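## Task

Slide or carry the green bin, and no other bin, to the bench edge closest to the arms. Set the hook lying flat on the bench next to the green bin, with its handle sticking out past that same edge. Every other object must finish resting on the same thing it rests on now. Nothing may count on a robot holding it there at the end. Finally open the grippers and move the arms away.

## Robot and tools

Robots: three identical i2rt Big YAM arms called arm1, arm2 and arm3. Each has six revolute joints, a two-finger gripper and a wrist camera. With joints 1 and 6 at 0 and the hand level and pointing forward, the wrist camera rides on top of the hand, looking toward the fingertips. Reach is about 1.0 m from the joint1 axis. The arms do not wait for one another, and joints move at different speeds, so the hand can sweep a wide path between postures.

Frames: one shared scene frame, origin on the floor, +z up. The hand point is midway between the fingertips; its z axis runs along the fingers and the fingers close along its y axis. Each arm's foot pose is never printed.

execute_actions(actions, cameras): actions is a list holding exactly one action or none. An action is an object keyed by arm name ("arm1", "arm2", "arm3"), each containing "joints": an object of absolute joint targets by name, not offsets. Every arm gets its own object; name only the joints you want to change. Keys and ranges: joint1_rad -2.879 to 2.879 rad (base yaw, positive counter-clockwise from above, 0 unfolds along the foot's facing); joint2_rad 0 to 3.141 (shoulder, 0 = upper arm pointing back roughly level, positive lifts then swings forward); joint3_rad 0 to 3.019 (elbow, 0 = folded, positive opens); joint4_rad -1.692 to 1.57 (hand pitch, positive tips fingers up); joint5_rad -1.57 to 1.57 (hand sideways, positive to the arm's right); joint6_rad -2.094 to 2.094 (hand roll, positive clockwise viewed from behind); gripper_m 0 to 0.093 m (fingertip gap; grip force roughly 50 to 62 N per pad, lower on some). Done tolerances: ±0.045, ±0.14, ±0.09, ±0.055, ±0.03, ±0.035 rad and ±0.003 m. All motions in one action begin together. Example: {"arm1": {"joints": {"gripper_m": 0.05}}, "arm2": {"joints": {"joint1_rad": 0.3}}}. An empty list only reports. A bad key or out-of-range number rejects the entire call and nothing moves. cameras chooses images: arm1_cam_wrist, arm2_cam_wrist, arm3_cam_wrist, room_a, room_b, or "all"; omitted/null/["all"] gives all, [] gives none. The pictures line lists cameras in image order.

wait(seconds): 0 to 10 s, no new command; returns state and images like an empty action.

zoom_image(camera, region): region [x0, y0, x1, y1] in pixels of that camera's latest full 504x504 image, origin top-left, at most 504 by 504. Only cameras with full images in the latest result.

read_manual(section): only "licences"; moves nothing.

finished_scene(scene): pass the current scene number to end it irreversibly; its result says whether the goal was met and gives the next task. The goal must already hold steadily. Replying without any tool call ends everything.

Reading results: joint_positions give current angles (gripper_m is the sum of the two finger slides). joint_status tells how each joint of the last accepted action ended. off_target: stopped short and may still push. contact_stop or time_out: target dropped, joint holds where it stopped, except a time_out joint still pushing, which keeps a target within 0.375, 0.375, 0.113, 0.225, 0.075, 0.3 rad (joints 1 to 6) of where it is and moves there if freed; on_its_own lists it, and "held at" is the held target, not the position. Relieve pushing by sending the reported position. "joint command not followed" (often with a cause line) means a self/inter-arm collision check refused that arm's joint targets; its gripper target still runs; those joints show not_followed and may be retried on later actions. Empty calls never show that line. Joints omitted from an action may still push toward old targets without joint_status saying so. Tiny target changes may not move a joint. A loaded joint can sag. If a result reports a stop, later motion calls in the same reply are skipped.

Joint torques: total drive output per arm joint, nonzero even in free air, with per-arm offset, scale and noise; friction can mask or mimic load.

Heat: holding loads heats motors even while idle. MOTOR HOT appears from 85 °C; at 100 °C an OVER-TEMPERATURE FAULT drops that arm until it cools, and its joints read limit_stop_at_motor_heat (resend targets afterward). Some heat carries between scenes.

Cameras: calibration lines give pinhole+radial models, K in pixels, and T_world_to_cam mapping scene to camera frame; room cameras may be off by up to about 2.3 degrees and 9 mm, and wrist camera poses inherit joint-reading errors.

Avoid: knocking anything off the work area or floor (ends the scene), dropping, slamming or shoving objects hard, and any hard press or collision between arms. The collision check ignores fingers, gripper housings and wrist cameras, and may react late. Arms keep pushing after contact, so back off. Occasional brief pushes may nudge loose objects. Faster robot motion is preferred.

Each tool is called after "Request:" in YAML: its name, and indented under it one key for each argument.

## Session

Request:
execute_actions:
  actions: []

Scene clock: 0.00 s.
Joint torques (N m, as the arm reports them, + toward a larger angle): no reading
arm1.joint_positions: joint1_rad=-0.076 joint2_rad=+0.409 joint3_rad=+1.550 joint4_rad=-1.554 joint5_rad=-0.157 joint6_rad=+0.566 gripper_m=+0.094
arm1.joint_status: not commanded
arm1.hand: x=-0.9821 y=+0.0817 z=+1.2974 quat_wxyz=(-0.235, +0.400, -0.736, -0.493) (m; scene frame)
arm2.joint_positions: joint1_rad=-0.458 joint2_rad=+0.613 joint3_rad=+1.319 joint4_rad=-1.200 joint5_rad=-0.123 joint6_rad=-0.129 gripper_m=+0.094
arm2.joint_status: not commanded
arm2.hand: x=+0.1316 y=+0.2187 z=+1.2808 quat_wxyz=(-0.448, +0.475, -0.712, -0.260) (m; scene frame)
arm3.joint_positions: joint1_rad=+0.385 joint2_rad=+0.547 joint3_rad=+1.665 joint4_rad=-1.375 joint5_rad=-0.144 joint6_rad=+0.664 gripper_m=+0.094
arm3.joint_status: not commanded
arm3.hand: x=+0.8720 y=+0.1094 z=+1.3889 quat_wxyz=(-0.058, +0.551, -0.562, -0.615) (m; scene frame)
pictures: arm1_cam_wrist, arm2_cam_wrist, arm3_cam_wrist, room_a, room_b
Images, in order (width x height): arm1_cam_wrist 504x504, arm2_cam_wrist 504x504, arm3_cam_wrist 504x504, room_a 504x504, room_b 504x504.

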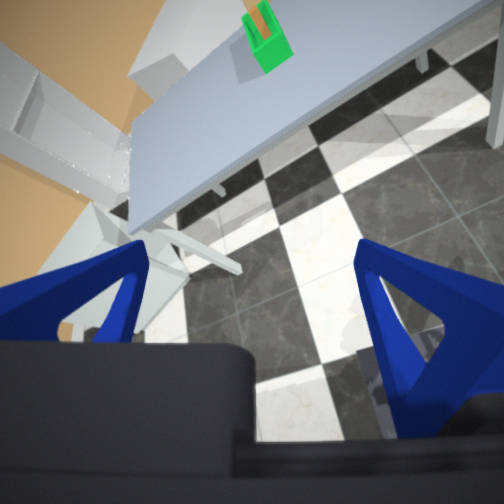

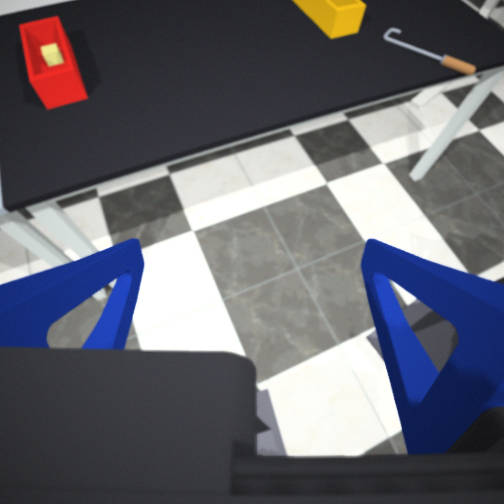

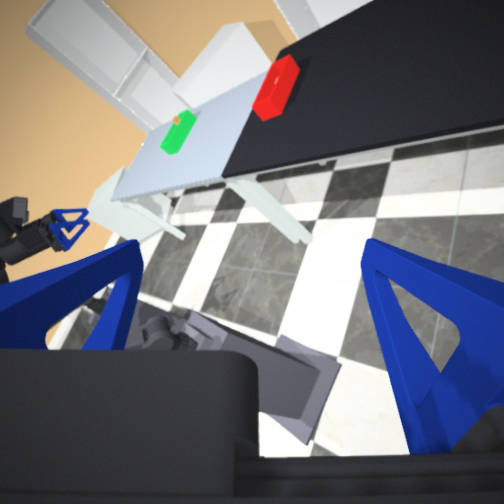

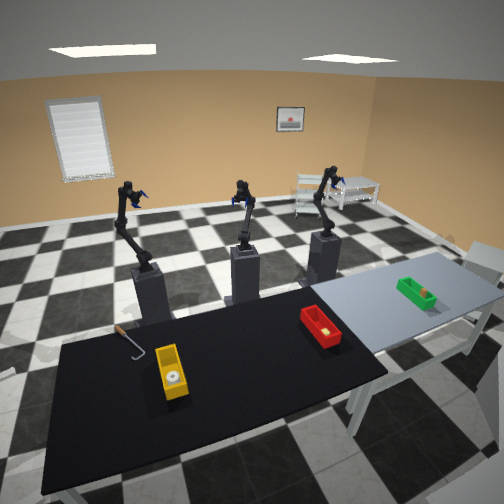

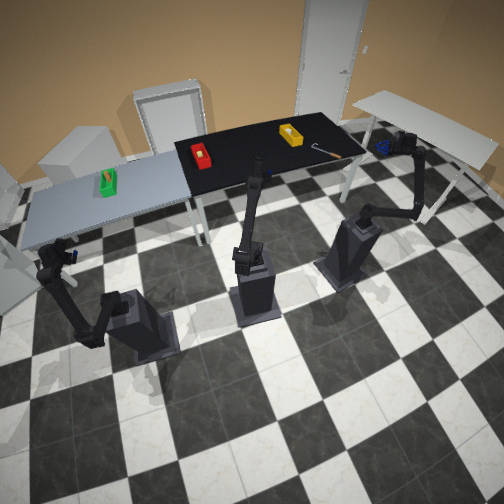

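Request:
zoom_image:
  camera: "room_a"
  region: [60, 290, 220, 410]

Request:
zoom_image:
  camera: "room_a"
  region: [344, 240, 504, 360]

Request:
zoom_image:
  camera: "room_b"
  region: [260, 100, 380, 190]

Request:
zoom_image:
  camera: "room_b"
  region: [10, 130, 210, 280]

Request:
zoom_image:
  camera: "arm2_cam_wrist"
  region: [344, 0, 504, 120]

Region (60, 290, 220, 410) of room_a's 504x504 image, scaled by 3.150, with more detail than that image has; it fills the top 378 rows of this view, and the rest is white.

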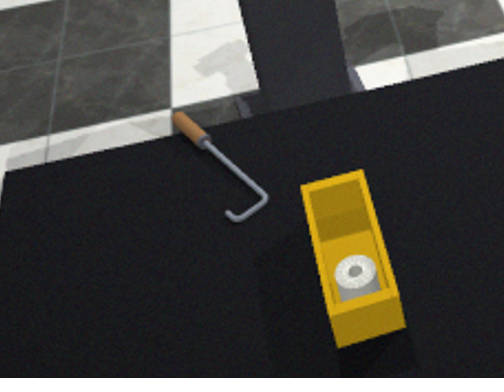

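Region (344, 240, 504, 360) of room_a's 504x504 image, scaled by 3.150, with more detail than that image has; it fills the top 378 rows of this view, and the rest is white.

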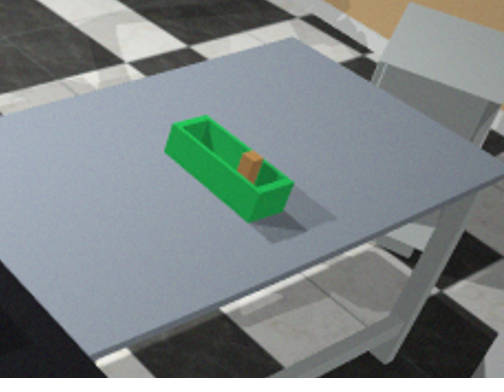

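Region (260, 100, 380, 190) of room_b's 504x504 image, scaled by 4.200, with more detail than that image has; it fills the top 378 rows of this view, and the rest is white.

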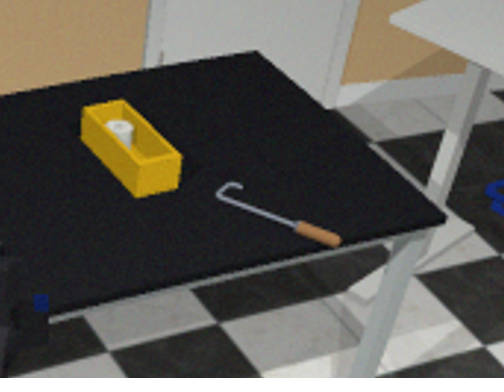

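Region (10, 130, 210, 280) of room_b's 504x504 image, scaled by 2.520, with more detail than that image has; it fills the top 378 rows of this view, and the rest is white.

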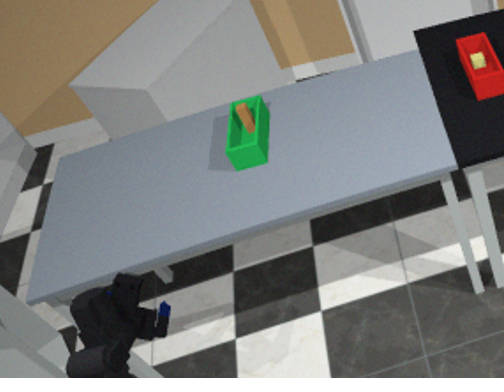

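Region (344, 0, 504, 120) of arm2_cam_wrist's 504x504 image, scaled by 3.150, with more detail than that image has; it fills the top 378 rows of this view, and the rest is white.

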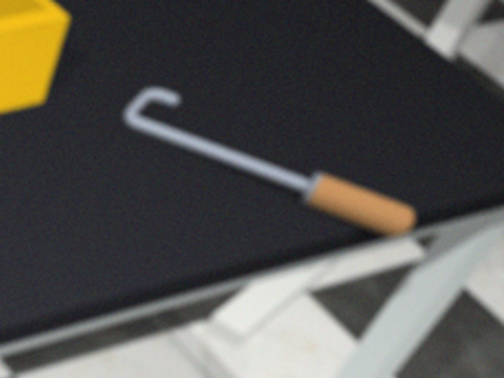

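Request:
execute_actions:
  actions:
    - {"arm3":{"joints":{"joint1_rad":-0.445,"joint2_rad":2.3,"joint3_rad":2.404,"joint4_rad":-1.3,"joint5_rad":0,"joint6_rad":-0.85,"gripper_m":0.08}}}
  cameras: ["arm3_cam_wrist","room_a"]

Scene clock: 39.43 s.
Joint torques (N m, as the arm reports them, + toward a larger angle): arm1=[ 1.02  6.86  6.79  2.24  0.   -0.07] | arm2=[0.67 0.   9.54 1.67 0.08 0.03] | arm3=[  1.13 -26.86  14.03   0.79   0.05   0.01]
arm1.joint_positions: joint1_rad=-0.076 joint2_rad=+0.409 joint3_rad=+1.550 joint4_rad=-1.554 joint5_rad=-0.157 joint6_rad=+0.566 gripper_m=+0.094
arm1.joint_status: not commanded
arm1.hand: x=-0.9821 y=+0.0817 z=+1.2974 quat_wxyz=(-0.235, +0.400, -0.736, -0.493) (m; scene frame)
arm2.joint_positions: joint1_rad=-0.458 joint2_rad=+0.613 joint3_rad=+1.319 joint4_rad=-1.200 joint5_rad=-0.123 joint6_rad=-0.129 gripper_m=+0.094
arm2.joint_status: not commanded
arm2.hand: x=+0.1316 y=+0.2187 z=+1.2808 quat_wxyz=(-0.448, +0.475, -0.712, -0.260) (m; scene frame)
arm3.joint_positions: joint1_rad=-0.451 joint2_rad=+2.337 joint3_rad=+2.363 joint4_rad=-1.298 joint5_rad=-0.001 joint6_rad=-0.840 gripper_m=+0.080
arm3.joint_status: all done
arm3.hand: x=+1.1932 y=+0.7610 z=+0.8577 quat_wxyz=(-0.148, +0.859, -0.489, -0.039) (m; scene frame)
pictures: arm3_cam_wrist, room_a
camera_calibration (this result's frames):
arm3_cam_wrist: T_world_to_cam=[[0.8498, 0.481562, 0.214328, -1.56761], [0.374209, -0.837543, 0.398107, -0.143683], [0.371223, -0.258108, -0.891949, 0.638816], [0, 0, 0, 1]] pos_world=[1.14878, 0.799447, 0.962977]
Images, in order (width x height): arm3_cam_wrist 504x504, room_a 504x504.

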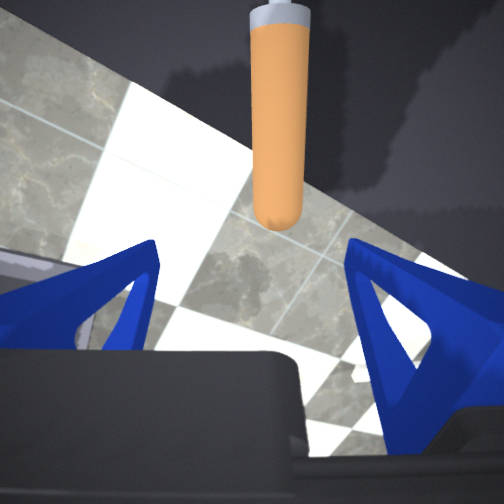

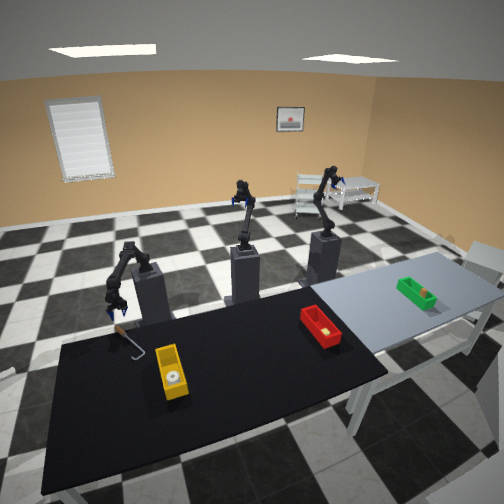

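Request:
execute_actions:
  actions:
    - {"arm3":{"joints":{"joint2_rad":2.414,"joint3_rad":2.492,"joint4_rad":-1.136,"joint6_rad":-0.87,"gripper_m":0.08}}}
  cameras: ["arm3_cam_wrist"]

Request:
execute_actions:
  actions:
    - {"arm3":{"joints":{"joint2_rad":2.42,"joint3_rad":2.39,"joint4_rad":-1.016}}}
  cameras: ["arm3_cam_wrist","room_a"]

Scene clock: 47.53 s.
Joint torques (N m, as the arm reports them, + toward a larger angle): arm1=[ 1.09  6.88  6.79  2.25  0.   -0.07] | arm2=[ 0.41 -0.26  9.6   1.63  0.07  0.04] | arm3=[  1.58 -23.71  15.61   2.14   0.02   0.01]
arm1.joint_positions: joint1_rad=-0.076 joint2_rad=+0.409 joint3_rad=+1.550 joint4_rad=-1.554 joint5_rad=-0.157 joint6_rad=+0.566 gripper_m=+0.094
arm1.joint_status: not commanded
arm1.hand: x=-0.9821 y=+0.0817 z=+1.2974 quat_wxyz=(-0.235, +0.400, -0.736, -0.493) (m; scene frame)
arm2.joint_positions: joint1_rad=-0.458 joint2_rad=+0.613 joint3_rad=+1.319 joint4_rad=-1.200 joint5_rad=-0.123 joint6_rad=-0.129 gripper_m=+0.094
arm2.joint_status: not commanded
arm2.hand: x=+0.1316 y=+0.2187 z=+1.2808 quat_wxyz=(-0.448, +0.475, -0.712, -0.260) (m; scene frame)
arm3.joint_positions: joint1_rad=-0.451 joint2_rad=+2.397 joint3_rad=+2.435 joint4_rad=-1.153 joint5_rad=-0.001 joint6_rad=-0.861 gripper_m=+0.080
arm3.joint_status: all done
arm3.hand: x=+1.2078 y=+0.8076 z=+0.8580 quat_wxyz=(-0.224, +0.850, -0.473, -0.053) (m; scene frame)
pictures: arm3_cam_wrist
camera_calibration (this result's frames):
arm3_cam_wrist: T_world_to_cam=[[0.826811, 0.455707, 0.329721, -1.65285], [0.370353, -0.882247, 0.290652, 0.0226783], [0.423347, -0.118201, -0.898224, 0.47521], [0, 0, 0, 1]] pos_world=[1.15702, 0.829394, 0.965233]
Images, in order (width x height): arm3_cam_wrist 504x504.

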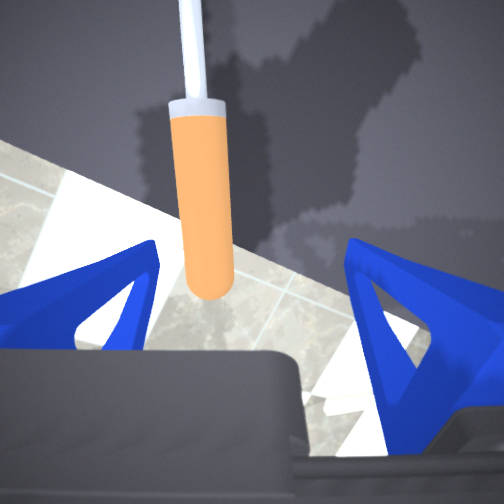

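Scene clock: 48.50 s.
Joint torques (N m, as the arm reports them, + toward a larger angle): arm1=[ 1.06  6.89  6.78  2.25  0.   -0.07] | arm2=[ 0.5  -0.14  9.59  1.62  0.06  0.02] | arm3=[  1.36 -23.26  11.19   2.06   0.02  -0.01]
arm1.joint_positions: joint1_rad=-0.076 joint2_rad=+0.409 joint3_rad=+1.550 joint4_rad=-1.554 joint5_rad=-0.157 joint6_rad=+0.566 gripper_m=+0.094
arm1.joint_status: not commanded
arm1.hand: x=-0.9821 y=+0.0817 z=+1.2974 quat_wxyz=(-0.235, +0.400, -0.736, -0.493) (m; scene frame)
arm2.joint_positions: joint1_rad=-0.458 joint2_rad=+0.613 joint3_rad=+1.319 joint4_rad=-1.200 joint5_rad=-0.123 joint6_rad=-0.129 gripper_m=+0.094
arm2.joint_status: not commanded
arm2.hand: x=+0.1316 y=+0.2187 z=+1.2808 quat_wxyz=(-0.448, +0.475, -0.712, -0.260) (m; scene frame)
arm3.joint_positions: joint1_rad=-0.451 joint2_rad=+2.405 joint3_rad=+2.384 joint4_rad=-1.033 joint5_rad=-0.001 joint6_rad=-0.861 gripper_m=+0.080
arm3.joint_status: all done
arm3.hand: x=+1.2122 y=+0.8223 z=+0.8397 quat_wxyz=(-0.253, +0.844, -0.470, -0.058) (m; scene frame)
pictures: arm3_cam_wrist, room_a
camera_calibration (this result's frames):
arm3_cam_wrist: T_world_to_cam=[[0.820738, 0.434736, 0.370667, -1.66691], [0.364861, -0.89812, 0.245474, 0.0970027], [0.43962, -0.0662281, -0.895739, 0.394084], [0, 0, 0, 1]] pos_world=[1.15946, 0.837886, 0.947054]
Images, in order (width x height): arm3_cam_wrist 504x504, room_a 504x504.

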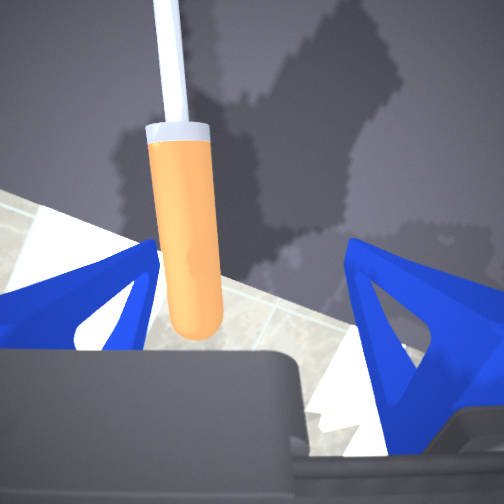

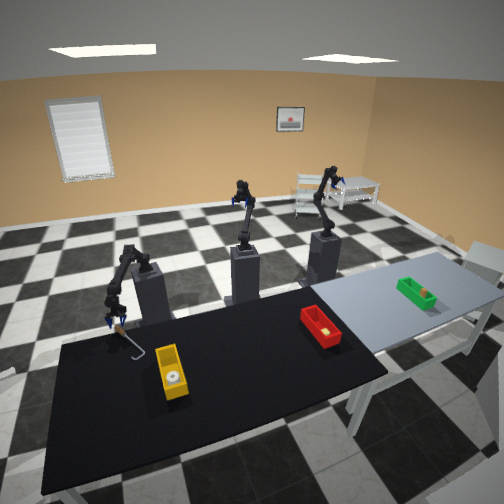

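Request:
execute_actions:
  actions:
    - {"arm3":{"joints":{"joint1_rad":-0.42,"joint2_rad":2.46,"joint4_rad":-1.06,"gripper_m":0.093}}}
  cameras: ["arm3_cam_wrist"]

Scene clock: 54.57 s.
Joint torques (N m, as the arm reports them, + toward a larger angle): arm1=[ 1.05  6.85  6.8   2.23  0.   -0.07] | arm2=[ 0.64 -0.29  9.57  1.69  0.07  0.03] | arm3=[  0.3  -23.19  10.88   0.91   0.03   0.04]
arm1.joint_positions: joint1_rad=-0.076 joint2_rad=+0.409 joint3_rad=+1.550 joint4_rad=-1.554 joint5_rad=-0.157 joint6_rad=+0.566 gripper_m=+0.094
arm1.joint_status: not commanded
arm1.hand: x=-0.9821 y=+0.0817 z=+1.2974 quat_wxyz=(-0.235, +0.400, -0.736, -0.493) (m; scene frame)
arm2.joint_positions: joint1_rad=-0.458 joint2_rad=+0.613 joint3_rad=+1.319 joint4_rad=-1.200 joint5_rad=-0.123 joint6_rad=-0.129 gripper_m=+0.094
arm2.joint_status: not commanded
arm2.hand: x=+0.1316 y=+0.2187 z=+1.2808 quat_wxyz=(-0.448, +0.475, -0.712, -0.260) (m; scene frame)
arm3.joint_positions: joint1_rad=-0.417 joint2_rad=+2.448 joint3_rad=+2.384 joint4_rad=-1.053 joint5_rad=-0.001 joint6_rad=-0.861 gripper_m=+0.093
arm3.joint_status: all done
arm3.hand: x=+1.1826 y=+0.8252 z=+0.8027 quat_wxyz=(-0.223, +0.859, -0.458, -0.056) (m; scene frame)
pictures: arm3_cam_wrist
camera_calibration (this result's frames):
arm3_cam_wrist: T_world_to_cam=[[0.810617, 0.484077, 0.329499, -1.62588], [0.400323, -0.868777, 0.291493, 0.016423], [0.427366, -0.104383, -0.898032, 0.421957], [0, 0, 0, 1]] pos_world=[1.13106, 0.845364, 0.90987]
Images, in order (width x height): arm3_cam_wrist 504x504.

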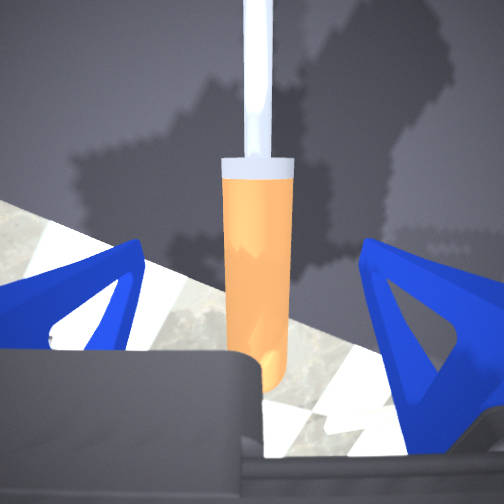

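Request:
execute_actions:
  actions:
    - {"arm3":{"joints":{"joint2_rad":2.5}}}
  cameras: ["arm3_cam_wrist"]

Scene clock: 58.80 s.
Joint torques (N m, as the arm reports them, + toward a larger angle): arm1=[ 1.07  6.85  6.8   2.24  0.   -0.07] | arm2=[ 0.79 -0.21  9.58  1.59  0.07  0.03] | arm3=[  0.18 -21.92  10.91   0.92   0.03   0.05]
arm1.joint_positions: joint1_rad=-0.076 joint2_rad=+0.409 joint3_rad=+1.550 joint4_rad=-1.554 joint5_rad=-0.157 joint6_rad=+0.566 gripper_m=+0.094
arm1.joint_status: not commanded
arm1.hand: x=-0.9821 y=+0.0817 z=+1.2974 quat_wxyz=(-0.235, +0.400, -0.736, -0.493) (m; scene frame)
arm2.joint_positions: joint1_rad=-0.458 joint2_rad=+0.613 joint3_rad=+1.319 joint4_rad=-1.200 joint5_rad=-0.123 joint6_rad=-0.129 gripper_m=+0.094
arm2.joint_status: not commanded
arm2.hand: x=+0.1316 y=+0.2187 z=+1.2808 quat_wxyz=(-0.448, +0.475, -0.712, -0.260) (m; scene frame)
arm3.joint_positions: joint1_rad=-0.417 joint2_rad=+2.460 joint3_rad=+2.384 joint4_rad=-1.053 joint5_rad=-0.002 joint6_rad=-0.862 gripper_m=+0.093
arm3.joint_status: all done
arm3.hand: x=+1.1828 y=+0.8243 z=+0.7922 quat_wxyz=(-0.216, +0.860, -0.459, -0.055) (m; scene frame)
pictures: arm3_cam_wrist
camera_calibration (this result's frames):
arm3_cam_wrist: T_world_to_cam=[[0.811904, 0.488262, 0.320018, -1.61958], [0.401578, -0.864981, 0.300902, 0.00654265], [0.423729, -0.115791, -0.898357, 0.426365], [0, 0, 0, 1]] pos_world=[1.13166, 0.845809, 0.899356]
Images, in order (width x height): arm3_cam_wrist 504x504.

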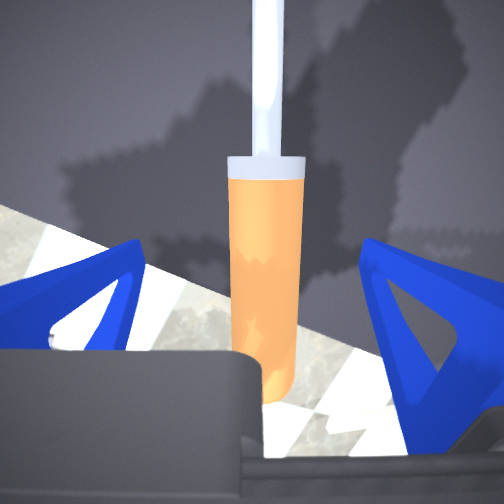

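Request:
execute_actions:
  actions:
    - {"arm3":{"joints":{"gripper_m":0.055}}}
  cameras: ["arm3_cam_wrist","room_b","arm2_cam_wrist"]

Request:
zoom_image:
  camera: "arm2_cam_wrist"
  region: [400, 20, 504, 100]

Scene clock: 62.77 s.
Joint torques (N m, as the arm reports them, + toward a larger angle): arm1=[ 1.09  6.88  6.79  2.24  0.   -0.08] | arm2=[ 0.68 -0.28  9.55  1.62  0.07  0.04] | arm3=[ -0.04 -21.89  10.88   0.88   0.07   0.06]
arm1.joint_positions: joint1_rad=-0.076 joint2_rad=+0.409 joint3_rad=+1.550 joint4_rad=-1.554 joint5_rad=-0.157 joint6_rad=+0.566 gripper_m=+0.094
arm1.joint_status: not commanded
arm1.hand: x=-0.9821 y=+0.0817 z=+1.2974 quat_wxyz=(-0.235, +0.400, -0.736, -0.493) (m; scene frame)
arm2.joint_positions: joint1_rad=-0.458 joint2_rad=+0.613 joint3_rad=+1.319 joint4_rad=-1.200 joint5_rad=-0.123 joint6_rad=-0.129 gripper_m=+0.094
arm2.joint_status: not commanded
arm2.hand: x=+0.1316 y=+0.2187 z=+1.2808 quat_wxyz=(-0.448, +0.475, -0.712, -0.260) (m; scene frame)
arm3.joint_positions: joint1_rad=-0.417 joint2_rad=+2.465 joint3_rad=+2.384 joint4_rad=-1.055 joint5_rad=-0.003 joint6_rad=-0.862 gripper_m=+0.055
arm3.joint_status: all done
arm3.hand: x=+1.1825 y=+0.8236 z=+0.7880 quat_wxyz=(-0.213, +0.861, -0.459, -0.054) (m; scene frame)
pictures: arm2_cam_wrist, arm3_cam_wrist, room_b
camera_calibration (this result's frames):
arm3_cam_wrist: T_world_to_cam=[[0.812473, 0.490528, 0.31507, -1.61628], [0.402441, -0.862906, 0.30567, 0.000887954], [0.421816, -0.121552, -0.898497, 0.429685], [0, 0, 0, 1]] pos_world=[1.13158, 0.845827, 0.895041]
Images, in order (width x height): arm2_cam_wrist 504x504, arm3_cam_wrist 504x504, room_b 504x504.

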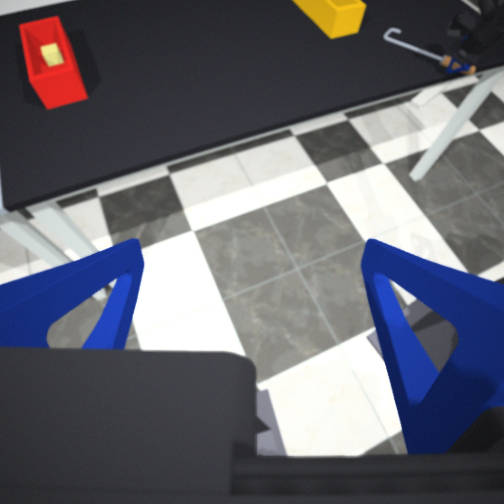

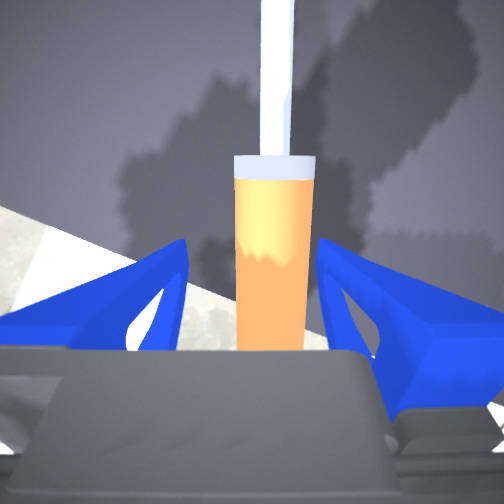

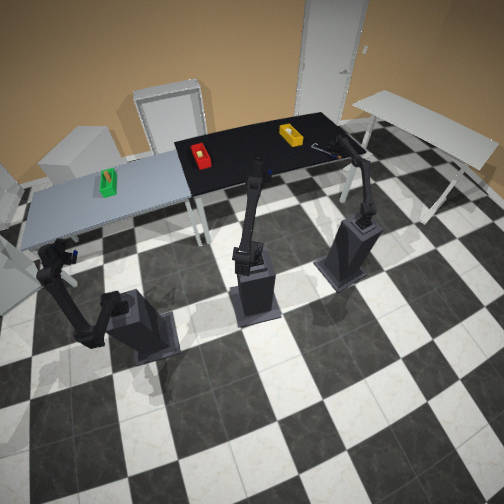

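Region (400, 20, 504, 100) of arm2_cam_wrist's 504x504 image, scaled by 4.846, with more detail than that image has; it fills the top 388 rows of this view, and the rest is white.

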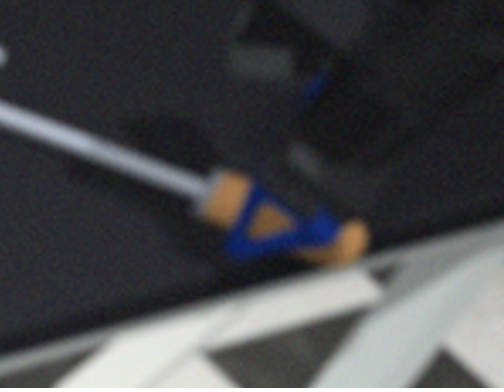

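It's resting on the table. Close.

Request:
execute_actions:
  actions:
    - {"arm3":{"joints":{"gripper_m":0.0}}}
  cameras: ["arm3_cam_wrist"]

Request:
execute_actions:
  actions:
    - {"arm3":{"joints":{"joint2_rad":2.2}}}
  cameras: ["arm3_cam_wrist","room_a"]

Scene clock: 67.17 s.
Joint torques (N m, as the arm reports them, + toward a larger angle): arm1=[ 1.03  6.89  6.79  2.24  0.   -0.08] | arm2=[ 0.45 -0.32  9.61  1.6   0.08  0.04] | arm3=[  0.14 -22.99  10.94   1.03  -0.13   0.08]
arm1.joint_positions: joint1_rad=-0.076 joint2_rad=+0.409 joint3_rad=+1.550 joint4_rad=-1.554 joint5_rad=-0.157 joint6_rad=+0.566 gripper_m=+0.094
arm1.joint_status: not commanded
arm1.hand: x=-0.9821 y=+0.0817 z=+1.2974 quat_wxyz=(-0.235, +0.400, -0.736, -0.493) (m; scene frame)
arm2.joint_positions: joint1_rad=-0.458 joint2_rad=+0.613 joint3_rad=+1.319 joint4_rad=-1.200 joint5_rad=-0.123 joint6_rad=-0.129 gripper_m=+0.094
arm2.joint_status: not commanded
arm2.hand: x=+0.1316 y=+0.2187 z=+1.2808 quat_wxyz=(-0.448, +0.475, -0.712, -0.260) (m; scene frame)
arm3.joint_positions: joint1_rad=-0.419 joint2_rad=+2.467 joint3_rad=+2.384 joint4_rad=-1.055 joint5_rad=+0.002 joint6_rad=-0.861 gripper_m=+0.029
arm3.joint_status: gripper_m off_target (ended at +0.029, target +0.000)
arm3.hand: x=+1.1840 y=+0.8230 z=+0.7861 quat_wxyz=(-0.212, +0.860, -0.461, -0.052) (m; scene frame)
pictures: arm3_cam_wrist
camera_calibration (this result's frames):
arm3_cam_wrist: T_world_to_cam=[[0.813165, 0.488891, 0.315831, -1.61674], [0.398746, -0.863225, 0.309587, 0.00189183], [0.423987, -0.125809, -0.896887, 0.426913], [0, 0, 0, 1]] pos_world=[1.13291, 0.84575, 0.892922]
Images, in order (width x height): arm3_cam_wrist 504x504.

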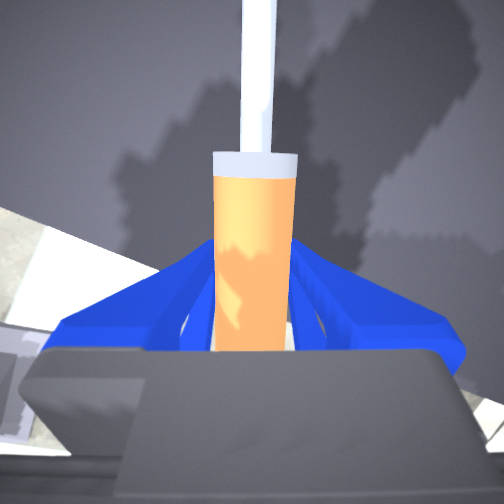

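Scene clock: 68.77 s.
Joint torques (N m, as the arm reports them, + toward a larger angle): arm1=[ 1.05  6.9   6.78  2.25  0.   -0.07] | arm2=[ 0.73 -0.18  9.55  1.63  0.07  0.03] | arm3=[  0.41 -26.26  14.29   2.11  -0.23   0.18]
arm1.joint_positions: joint1_rad=-0.076 joint2_rad=+0.409 joint3_rad=+1.550 joint4_rad=-1.554 joint5_rad=-0.157 joint6_rad=+0.566 gripper_m=+0.094
arm1.joint_status: not commanded
arm1.hand: x=-0.9821 y=+0.0817 z=+1.2974 quat_wxyz=(-0.235, +0.400, -0.736, -0.493) (m; scene frame)
arm2.joint_positions: joint1_rad=-0.458 joint2_rad=+0.613 joint3_rad=+1.319 joint4_rad=-1.200 joint5_rad=-0.123 joint6_rad=-0.129 gripper_m=+0.094
arm2.joint_status: not commanded
arm2.hand: x=+0.1316 y=+0.2187 z=+1.2808 quat_wxyz=(-0.448, +0.475, -0.712, -0.260) (m; scene frame)
arm3.joint_positions: joint1_rad=-0.419 joint2_rad=+2.240 joint3_rad=+2.350 joint4_rad=-1.074 joint5_rad=+0.005 joint6_rad=-0.875 gripper_m=+0.029
arm3.joint_status: all done
arm3.hand: x=+1.1825 y=+0.8077 z=+0.9522 quat_wxyz=(-0.295, +0.843, -0.445, -0.067) (m; scene frame)
pictures: arm3_cam_wrist, room_a
camera_calibration (this result's frames):
arm3_cam_wrist: T_world_to_cam=[[0.788343, 0.432897, 0.437168, -1.70146], [0.39199, -0.901091, 0.185415, 0.0946477], [0.474194, 0.0251949, -0.88006, 0.377247], [0, 0, 0, 1]] pos_world=[1.12534, 0.812338, 1.05827]
Images, in order (width x height): arm3_cam_wrist 504x504, room_a 504x504.

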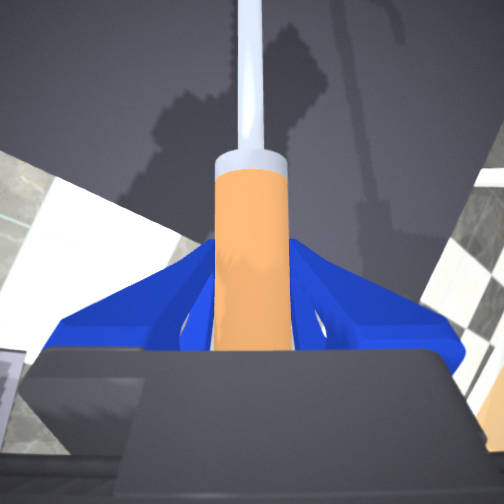

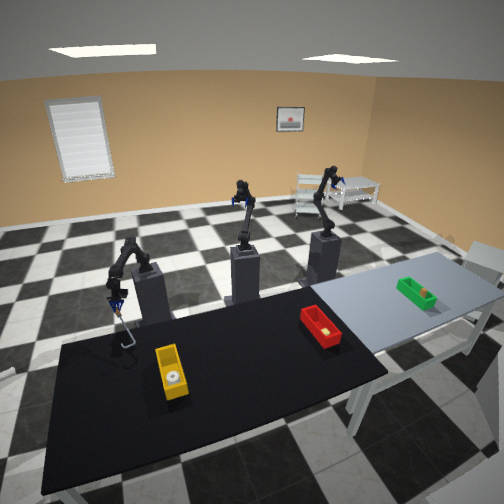

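Request:
execute_actions:
  actions:
    - {"arm3":{"joints":{"joint2_rad":1.75,"joint3_rad":1.8,"joint4_rad":-1.04,"joint6_rad":0}},"arm2":{"joints":{"joint1_rad":-0.407,"joint2_rad":0.62,"joint3_rad":0.23,"joint4_rad":0.42,"joint5_rad":0,"joint6_rad":-1.571}}}
  cameras: ["room_b"]

Request:
execute_actions:
  actions:
    - {"arm3":{"joints":{"joint1_rad":0.876}}}

Scene clock: 89.17 s.
Joint torques (N m, as the arm reports them, + toward a larger angle): arm1=[ 1.04  6.89  6.8   2.23  0.   -0.07] | arm2=[ 0.92 -2.34  8.88  2.2   0.22  0.02] | arm3=[  0.49 -19.03  13.43   2.78  -0.06   0.15]
arm1.joint_positions: joint1_rad=-0.076 joint2_rad=+0.409 joint3_rad=+1.550 joint4_rad=-1.554 joint5_rad=-0.157 joint6_rad=+0.566 gripper_m=+0.094
arm1.joint_status: not commanded
arm1.hand: x=-0.9821 y=+0.0817 z=+1.2974 quat_wxyz=(-0.235, +0.400, -0.736, -0.493) (m; scene frame)
arm2.joint_positions: joint1_rad=-0.411 joint2_rad=+0.620 joint3_rad=+0.239 joint4_rad=+0.402 joint5_rad=-0.003 joint6_rad=-1.560 gripper_m=+0.094
arm2.joint_status: all done
arm2.hand: x=+0.1896 y=+0.2976 z=+1.0141 quat_wxyz=(-0.691, +0.670, -0.193, +0.190) (m; scene frame)
arm3.joint_positions: joint1_rad=-0.419 joint2_rad=+1.770 joint3_rad=+1.769 joint4_rad=-1.069 joint5_rad=+0.003 joint6_rad=-0.008 gripper_m=+0.029
arm3.joint_status: all done
arm3.hand: x=+1.1379 y=+0.6467 z=+0.9979 quat_wxyz=(-0.199, +0.587, -0.769, -0.155) (m; scene frame)
pictures: room_b
Images, in order (width x height): room_b 504x504.

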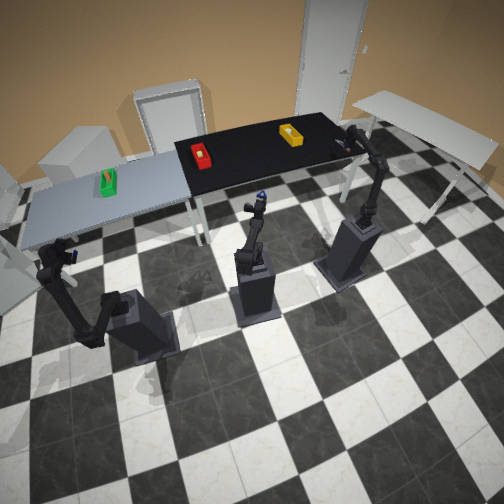

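Scene clock: 91.10 s.
Joint torques (N m, as the arm reports them, + toward a larger angle): arm1=[ 1.03  6.88  6.8   2.24  0.   -0.08] | arm2=[ 0.97 -2.4   8.93  2.21  0.22  0.01] | arm3=[  0.43 -20.71  13.47   2.55   0.09   0.12]
arm1.joint_positions: joint1_rad=-0.076 joint2_rad=+0.409 joint3_rad=+1.550 joint4_rad=-1.554 joint5_rad=-0.157 joint6_rad=+0.566 gripper_m=+0.094
arm1.joint_status: not commanded
arm1.hand: x=-0.9821 y=+0.0817 z=+1.2974 quat_wxyz=(-0.235, +0.400, -0.736, -0.493) (m; scene frame)
arm2.joint_positions: joint1_rad=-0.411 joint2_rad=+0.620 joint3_rad=+0.239 joint4_rad=+0.402 joint5_rad=-0.003 joint6_rad=-1.561 gripper_m=+0.094
arm2.joint_status: not commanded
arm2.hand: x=+0.1896 y=+0.2976 z=+1.0141 quat_wxyz=(-0.691, +0.670, -0.193, +0.190) (m; scene frame)
arm3.joint_positions: joint1_rad=+0.875 joint2_rad=+1.784 joint3_rad=+1.769 joint4_rad=-1.060 joint5_rad=-0.003 joint6_rad=-0.006 gripper_m=+0.029
arm3.joint_status: all done
arm3.hand: x=+0.3898 y=+0.3554 z=+0.9927 quat_wxyz=(-0.070, +0.933, -0.258, -0.241) (m; scene frame)
pictures: arm1_cam_wrist, arm2_cam_wrist, arm3_cam_wrist, room_a, room_b
camera_calibration (this result's frames):
arm2_cam_wrist: T_world_to_cam=[[0.00895626, -0.0332664, 0.999406, -1.00542], [0.378163, -0.925108, -0.0341822, 0.239955], [0.925696, 0.378245, 0.00429461, -0.173504], [0, 0, 0, 1]] pos_world=[0.078875, 0.254164, 1.01377]
arm3_cam_wrist: T_world_to_cam=[[0.511794, 0.859094, 0.00493221, -0.512974], [0.85169, -0.508119, 0.128212, -0.271738], [0.112653, -0.0614176, -0.991734, 1.08275], [0, 0, 0, 1]] pos_world=[0.371999, 0.369118, 1.11117]
Images, in order (width x height): arm1_cam_wrist 504x504, arm2_cam_wrist 504x504, arm3_cam_wrist 504x504, room_a 504x504, room_b 504x504.

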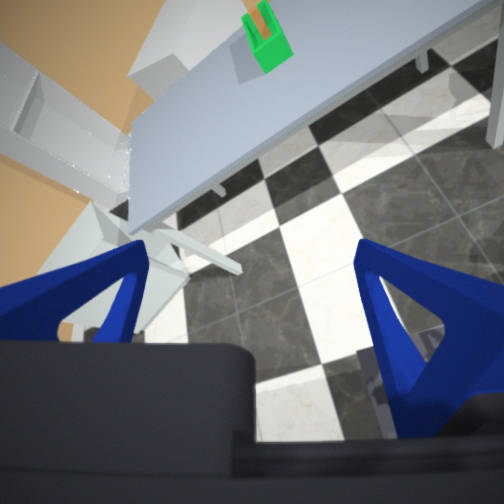

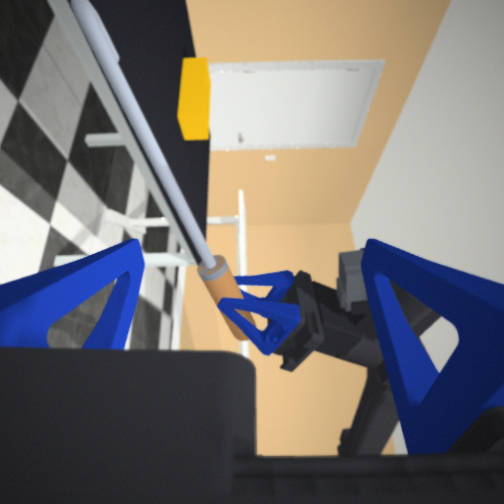

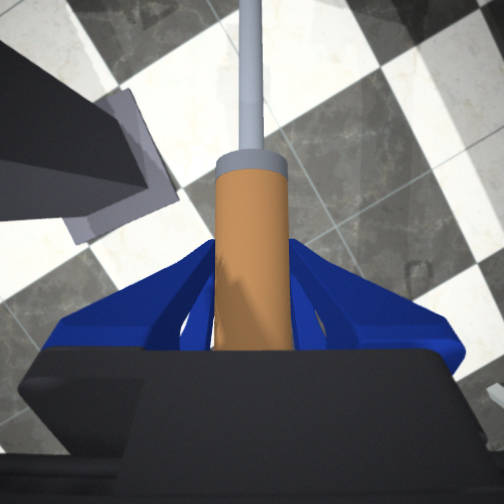

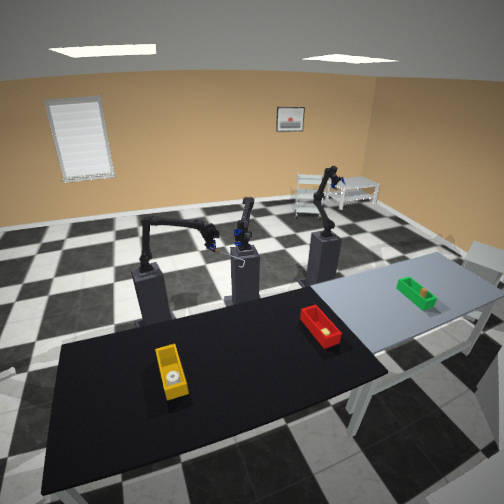

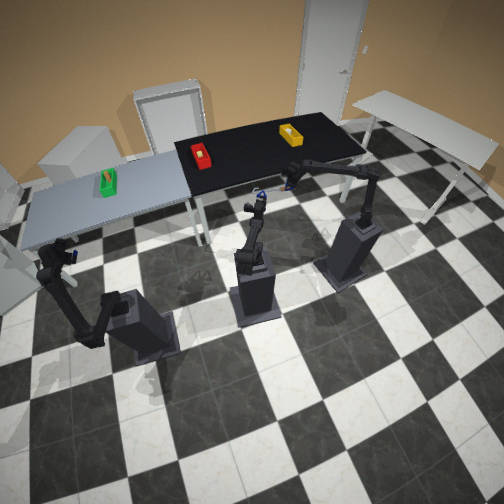

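Request:
execute_actions:
  actions:
    - {"arm3":{"joints":{"joint2_rad":1.6,"joint3_rad":1.48,"joint4_rad":-0.555}}}
  cameras: ["arm2_cam_wrist","arm3_cam_wrist"]

Scene clock: 97.43 s.
Joint torques (N m, as the arm reports them, + toward a larger angle): arm1=[ 1.04  6.85  6.8   2.24  0.   -0.07] | arm2=[ 1.1  -2.2   8.96  2.19  0.22  0.01] | arm3=[  0.29 -21.28  13.45   4.09   0.1    0.11]
arm1.joint_positions: joint1_rad=-0.076 joint2_rad=+0.409 joint3_rad=+1.550 joint4_rad=-1.554 joint5_rad=-0.157 joint6_rad=+0.566 gripper_m=+0.094
arm1.joint_status: not commanded
arm1.hand: x=-0.9821 y=+0.0817 z=+1.2974 quat_wxyz=(-0.235, +0.400, -0.736, -0.493) (m; scene frame)
arm2.joint_positions: joint1_rad=-0.411 joint2_rad=+0.620 joint3_rad=+0.239 joint4_rad=+0.402 joint5_rad=-0.003 joint6_rad=-1.561 gripper_m=+0.094
arm2.joint_status: not commanded
arm2.hand: x=+0.1896 y=+0.2976 z=+1.0141 quat_wxyz=(-0.691, +0.670, -0.193, +0.190) (m; scene frame)
arm3.joint_positions: joint1_rad=+0.875 joint2_rad=+1.663 joint3_rad=+1.449 joint4_rad=-0.600 joint5_rad=-0.003 joint6_rad=-0.006 gripper_m=+0.029
arm3.joint_status: all done
arm3.hand: x=+0.3901 y=+0.3553 z=+0.9702 quat_wxyz=(-0.104, +0.893, -0.247, -0.361) (m; scene frame)
pictures: arm2_cam_wrist, arm3_cam_wrist
camera_calibration (this result's frames):
arm2_cam_wrist: T_world_to_cam=[[0.00895626, -0.0332664, 0.999406, -1.00542], [0.378163, -0.925108, -0.0341822, 0.239955], [0.925696, 0.378245, 0.00429461, -0.173504], [0, 0, 0, 1]] pos_world=[0.078875, 0.254164, 1.01377]
arm3_cam_wrist: T_world_to_cam=[[0.512009, 0.858946, 0.00766808, -0.515665], [0.851851, -0.506592, -0.133093, -0.016322], [-0.110435, 0.074677, -0.991074, 1.09851], [0, 0, 0, 1]] pos_world=[0.399243, 0.352626, 1.09049]
Images, in order (width x height): arm2_cam_wrist 504x504, arm3_cam_wrist 504x504.

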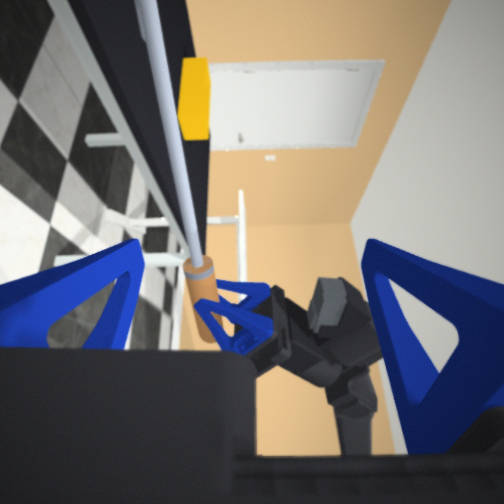

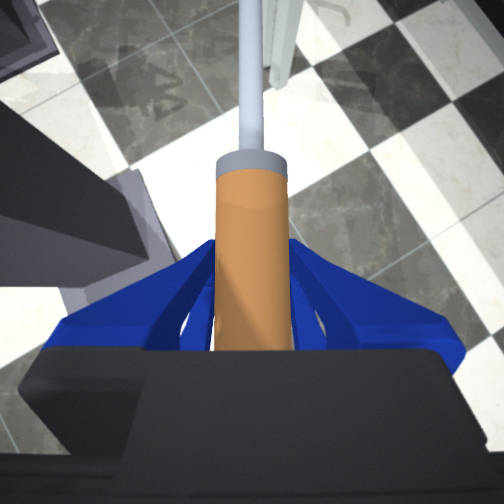

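Request:
execute_actions:
  actions:
    - {"arm3":{"joints":{"joint2_rad":1.53}}}
  cameras: ["arm2_cam_wrist"]

Request:
execute_actions:
  actions:
    - {"arm2":{"joints":{"joint2_rad":1.0,"joint3_rad":0.4,"joint4_rad":0.64}}}
  cameras: ["arm2_cam_wrist","arm3_cam_wrist"]

Scene clock: 101.73 s.
Joint torques (N m, as the arm reports them, + toward a larger angle): arm1=[ 1.05  6.88  6.78  2.23  0.   -0.07] | arm2=[ 0.88 -2.32  8.92  2.22  0.23  0.02] | arm3=[ -0.06 -18.88  14.     3.98   0.08   0.16]
arm1.joint_positions: joint1_rad=-0.076 joint2_rad=+0.409 joint3_rad=+1.550 joint4_rad=-1.554 joint5_rad=-0.157 joint6_rad=+0.566 gripper_m=+0.094
arm1.joint_status: not commanded
arm1.hand: x=-0.9821 y=+0.0817 z=+1.2974 quat_wxyz=(-0.235, +0.400, -0.736, -0.493) (m; scene frame)
arm2.joint_positions: joint1_rad=-0.411 joint2_rad=+0.620 joint3_rad=+0.239 joint4_rad=+0.402 joint5_rad=-0.003 joint6_rad=-1.561 gripper_m=+0.094
arm2.joint_status: not commanded
arm2.hand: x=+0.1896 y=+0.2976 z=+1.0141 quat_wxyz=(-0.691, +0.670, -0.193, +0.190) (m; scene frame)
arm3.joint_positions: joint1_rad=+0.875 joint2_rad=+1.585 joint3_rad=+1.444 joint4_rad=-0.599 joint5_rad=-0.003 joint6_rad=-0.006 gripper_m=+0.029
arm3.joint_status: all done
arm3.hand: x=+0.4003 y=+0.3488 z=+1.0174 quat_wxyz=(-0.113, +0.879, -0.243, -0.394) (m; scene frame)
pictures: arm2_cam_wrist
camera_calibration (this result's frames):
arm2_cam_wrist: T_world_to_cam=[[0.00895626, -0.0332664, 0.999406, -1.00542], [0.378163, -0.925108, -0.0341822, 0.239955], [0.925696, 0.378245, 0.00429461, -0.173504], [0, 0, 0, 1]] pos_world=[0.078875, 0.254164, 1.01377]
Images, in order (width x height): arm2_cam_wrist 504x504.

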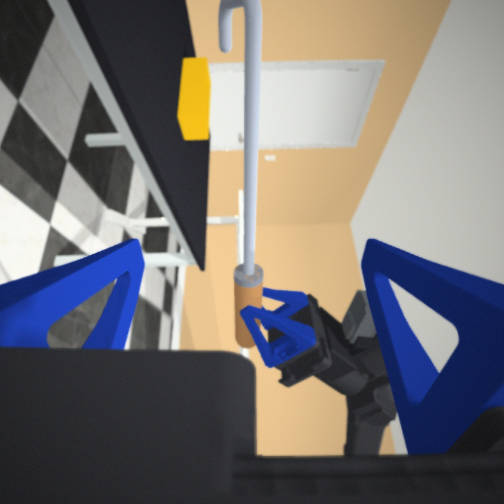

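Scene clock: 102.80 s.
Joint torques (N m, as the arm reports them, + toward a larger angle): arm1=[ 1.05  6.85  6.78  2.25  0.   -0.07] | arm2=[ 1.06 -6.05 11.05  2.14  0.21  0.04] | arm3=[  0.1  -19.75  13.94   3.81   0.09   0.12]
arm1.joint_positions: joint1_rad=-0.076 joint2_rad=+0.409 joint3_rad=+1.550 joint4_rad=-1.554 joint5_rad=-0.157 joint6_rad=+0.566 gripper_m=+0.094
arm1.joint_status: not commanded
arm1.hand: x=-0.9821 y=+0.0817 z=+1.2974 quat_wxyz=(-0.235, +0.400, -0.736, -0.493) (m; scene frame)
arm2.joint_positions: joint1_rad=-0.411 joint2_rad=+0.996 joint3_rad=+0.368 joint4_rad=+0.624 joint5_rad=-0.003 joint6_rad=-1.562 gripper_m=+0.094
arm2.joint_status: all done
arm2.hand: x=+0.2287 y=+0.3612 z=+1.0060 quat_wxyz=(-0.683, +0.679, -0.195, +0.188) (m; scene frame)
arm3.joint_positions: joint1_rad=+0.875 joint2_rad=+1.585 joint3_rad=+1.444 joint4_rad=-0.599 joint5_rad=-0.003 joint6_rad=-0.006 gripper_m=+0.029
arm3.joint_status: not commanded
arm3.hand: x=+0.4003 y=+0.3488 z=+1.0174 quat_wxyz=(-0.113, +0.879, -0.243, -0.394) (m; scene frame)
pictures: arm2_cam_wrist, arm3_cam_wrist
camera_calibration (this result's frames):
arm2_cam_wrist: T_world_to_cam=[[0.0208762, -0.0124063, 0.999705, -1.00614], [0.377523, -0.925797, -0.0193727, 0.26915], [0.925765, 0.377816, -0.0146435, -0.214461], [0, 0, 0, 1]] pos_world=[0.117934, 0.317723, 1.00792]
arm3_cam_wrist: T_world_to_cam=[[0.51218, 0.858837, 0.00841945, -0.516447], [0.841333, -0.499721, -0.206004, 0.0539996], [-0.172716, 0.112595, -0.978515, 1.14581], [0, 0, 0, 1]] pos_world=[0.416983, 0.341516, 1.13667]
Images, in order (width x height): arm2_cam_wrist 504x504, arm3_cam_wrist 504x504.

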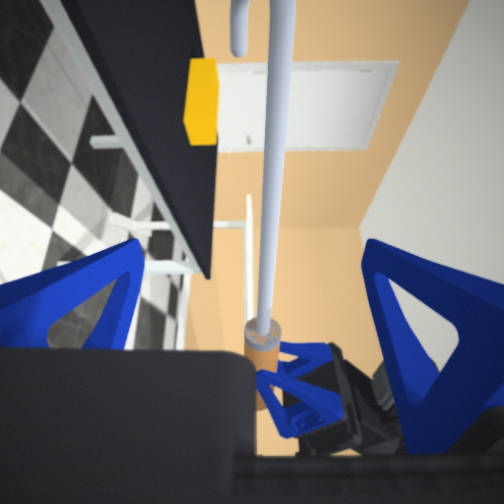

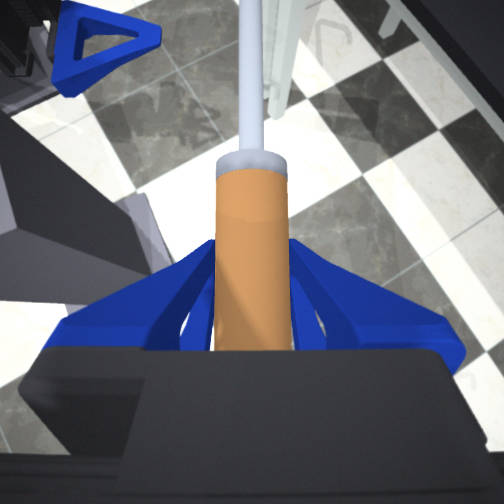

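Request:
execute_actions:
  actions:
    - {"arm2":{"joints":{"joint2_rad":1.3,"joint3_rad":0.635,"joint4_rad":0.71,"gripper_m":0.06}}}
  cameras: ["arm2_cam_wrist","arm3_cam_wrist"]

Scene clock: 107.03 s.
Joint torques (N m, as the arm reports them, + toward a larger angle): arm1=[ 1.06  6.86  6.78  2.25  0.   -0.08] | arm2=[  0.99 -10.18  10.87   2.     0.21   0.05] | arm3=[  0.05 -19.33  14.14   4.07   0.11   0.11]
arm1.joint_positions: joint1_rad=-0.076 joint2_rad=+0.409 joint3_rad=+1.550 joint4_rad=-1.554 joint5_rad=-0.157 joint6_rad=+0.566 gripper_m=+0.094
arm1.joint_status: not commanded
arm1.hand: x=-0.9821 y=+0.0817 z=+1.2974 quat_wxyz=(-0.235, +0.400, -0.736, -0.493) (m; scene frame)
arm2.joint_positions: joint1_rad=-0.411 joint2_rad=+1.290 joint3_rad=+0.600 joint4_rad=+0.696 joint5_rad=-0.003 joint6_rad=-1.562 gripper_m=+0.060
arm2.joint_status: all done
arm2.hand: x=+0.2782 y=+0.4418 z=+1.0176 quat_wxyz=(-0.686, +0.676, -0.194, +0.189) (m; scene frame)
arm3.joint_positions: joint1_rad=+0.875 joint2_rad=+1.585 joint3_rad=+1.444 joint4_rad=-0.599 joint5_rad=-0.003 joint6_rad=-0.006 gripper_m=+0.029
arm3.joint_status: not commanded
arm3.hand: x=+0.4003 y=+0.3488 z=+1.0174 quat_wxyz=(-0.113, +0.879, -0.243, -0.394) (m; scene frame)
pictures: arm2_cam_wrist, arm3_cam_wrist
camera_calibration (this result's frames):
arm2_cam_wrist: T_world_to_cam=[[0.0159597, -0.0196819, 0.999679, -1.01316], [0.377612, -0.925646, -0.0242528, 0.330197], [0.925826, 0.377878, -0.00734091, -0.298114], [0, 0, 0, 1]] pos_world=[0.167485, 0.398355, 1.01866]
arm3_cam_wrist: T_world_to_cam=[[0.51218, 0.858837, 0.00841945, -0.516447], [0.841333, -0.499721, -0.206004, 0.0539996], [-0.172716, 0.112595, -0.978515, 1.14581], [0, 0, 0, 1]] pos_world=[0.416983, 0.341516, 1.13667]
Images, in order (width x height): arm2_cam_wrist 504x504, arm3_cam_wrist 504x504.

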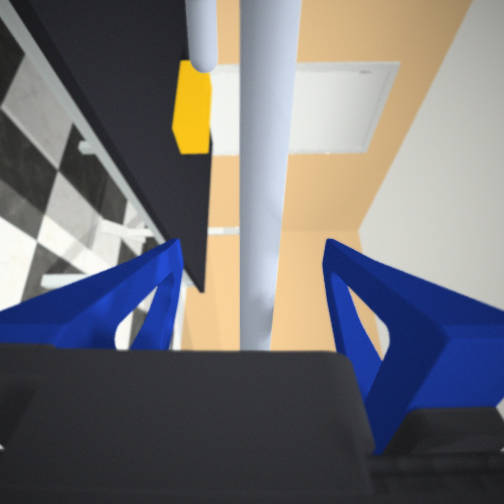

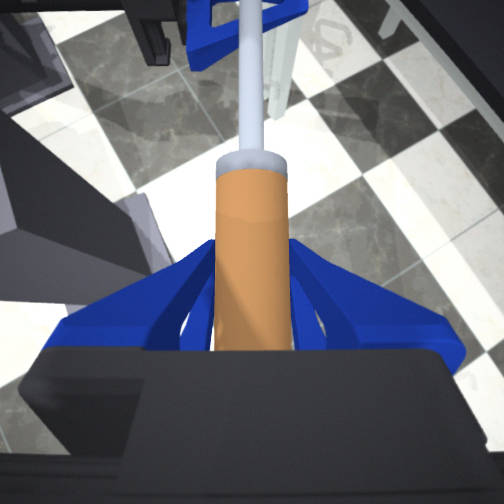

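Request:
execute_actions:
  actions:
    - {"arm2":{"joints":{"gripper_m":0.0}}}
  cameras: ["arm2_cam_wrist","arm3_cam_wrist"]

Scene clock: 109.73 s.
Joint torques (N m, as the arm reports them, + toward a larger angle): arm1=[ 1.06  6.87  6.79  2.24  0.   -0.08] | arm2=[ 1.   -9.97 10.88  2.08  0.21 -0.02] | arm3=[ -0.23 -18.82  14.37   4.     0.11   0.12]
arm1.joint_positions: joint1_rad=-0.076 joint2_rad=+0.409 joint3_rad=+1.550 joint4_rad=-1.554 joint5_rad=-0.157 joint6_rad=+0.566 gripper_m=+0.094
arm1.joint_status: not commanded
arm1.hand: x=-0.9821 y=+0.0817 z=+1.2974 quat_wxyz=(-0.235, +0.400, -0.736, -0.493) (m; scene frame)
arm2.joint_positions: joint1_rad=-0.411 joint2_rad=+1.290 joint3_rad=+0.600 joint4_rad=+0.696 joint5_rad=-0.003 joint6_rad=-1.556 gripper_m=+0.008
arm2.joint_status: gripper_m off_target (ended at +0.008, target +0.000)
arm2.hand: x=+0.2779 y=+0.4420 z=+1.0177 quat_wxyz=(-0.686, +0.675, -0.196, +0.187) (m; scene frame)
arm3.joint_positions: joint1_rad=+0.875 joint2_rad=+1.585 joint3_rad=+1.444 joint4_rad=-0.598 joint5_rad=-0.003 joint6_rad=-0.006 gripper_m=+0.029
arm3.joint_status: not commanded
arm3.hand: x=+0.4002 y=+0.3488 z=+1.0176 quat_wxyz=(-0.113, +0.879, -0.243, -0.394) (m; scene frame)
pictures: arm2_cam_wrist, arm3_cam_wrist
camera_calibration (this result's frames):
arm2_cam_wrist: T_world_to_cam=[[0.0209811, -0.023168, 0.999511, -1.01293], [0.37825, -0.925237, -0.0293863, 0.335386], [0.925466, 0.378682, -0.0106492, -0.294765], [0, 0, 0, 1]] pos_world=[0.167188, 0.398466, 1.01915]
arm3_cam_wrist: T_world_to_cam=[[0.5124, 0.858708, 0.00814181, -0.516209], [0.841043, -0.499899, -0.206754, 0.0550918], [-0.173471, 0.112788, -0.978359, 1.146], [0, 0, 0, 1]] pos_world=[0.41697, 0.341558, 1.13679]
Images, in order (width x height): arm2_cam_wrist 504x504, arm3_cam_wrist 504x504.

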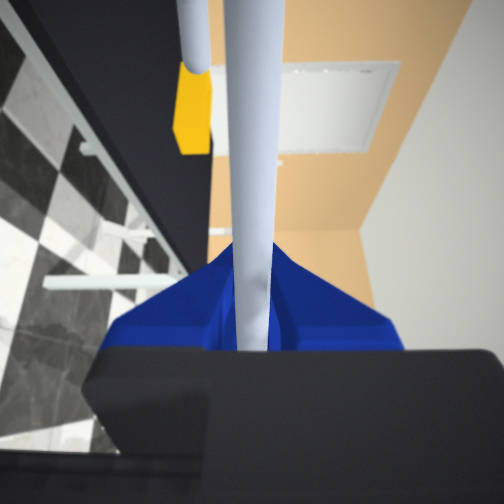

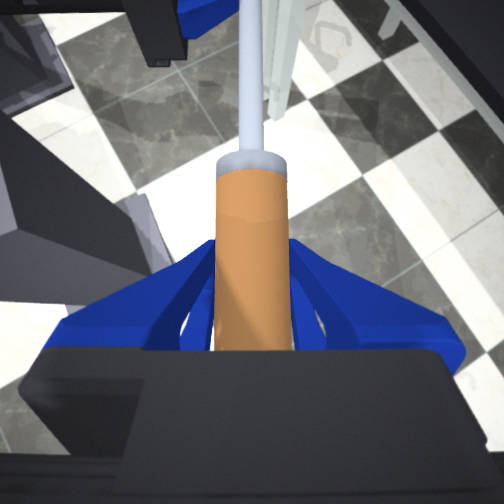

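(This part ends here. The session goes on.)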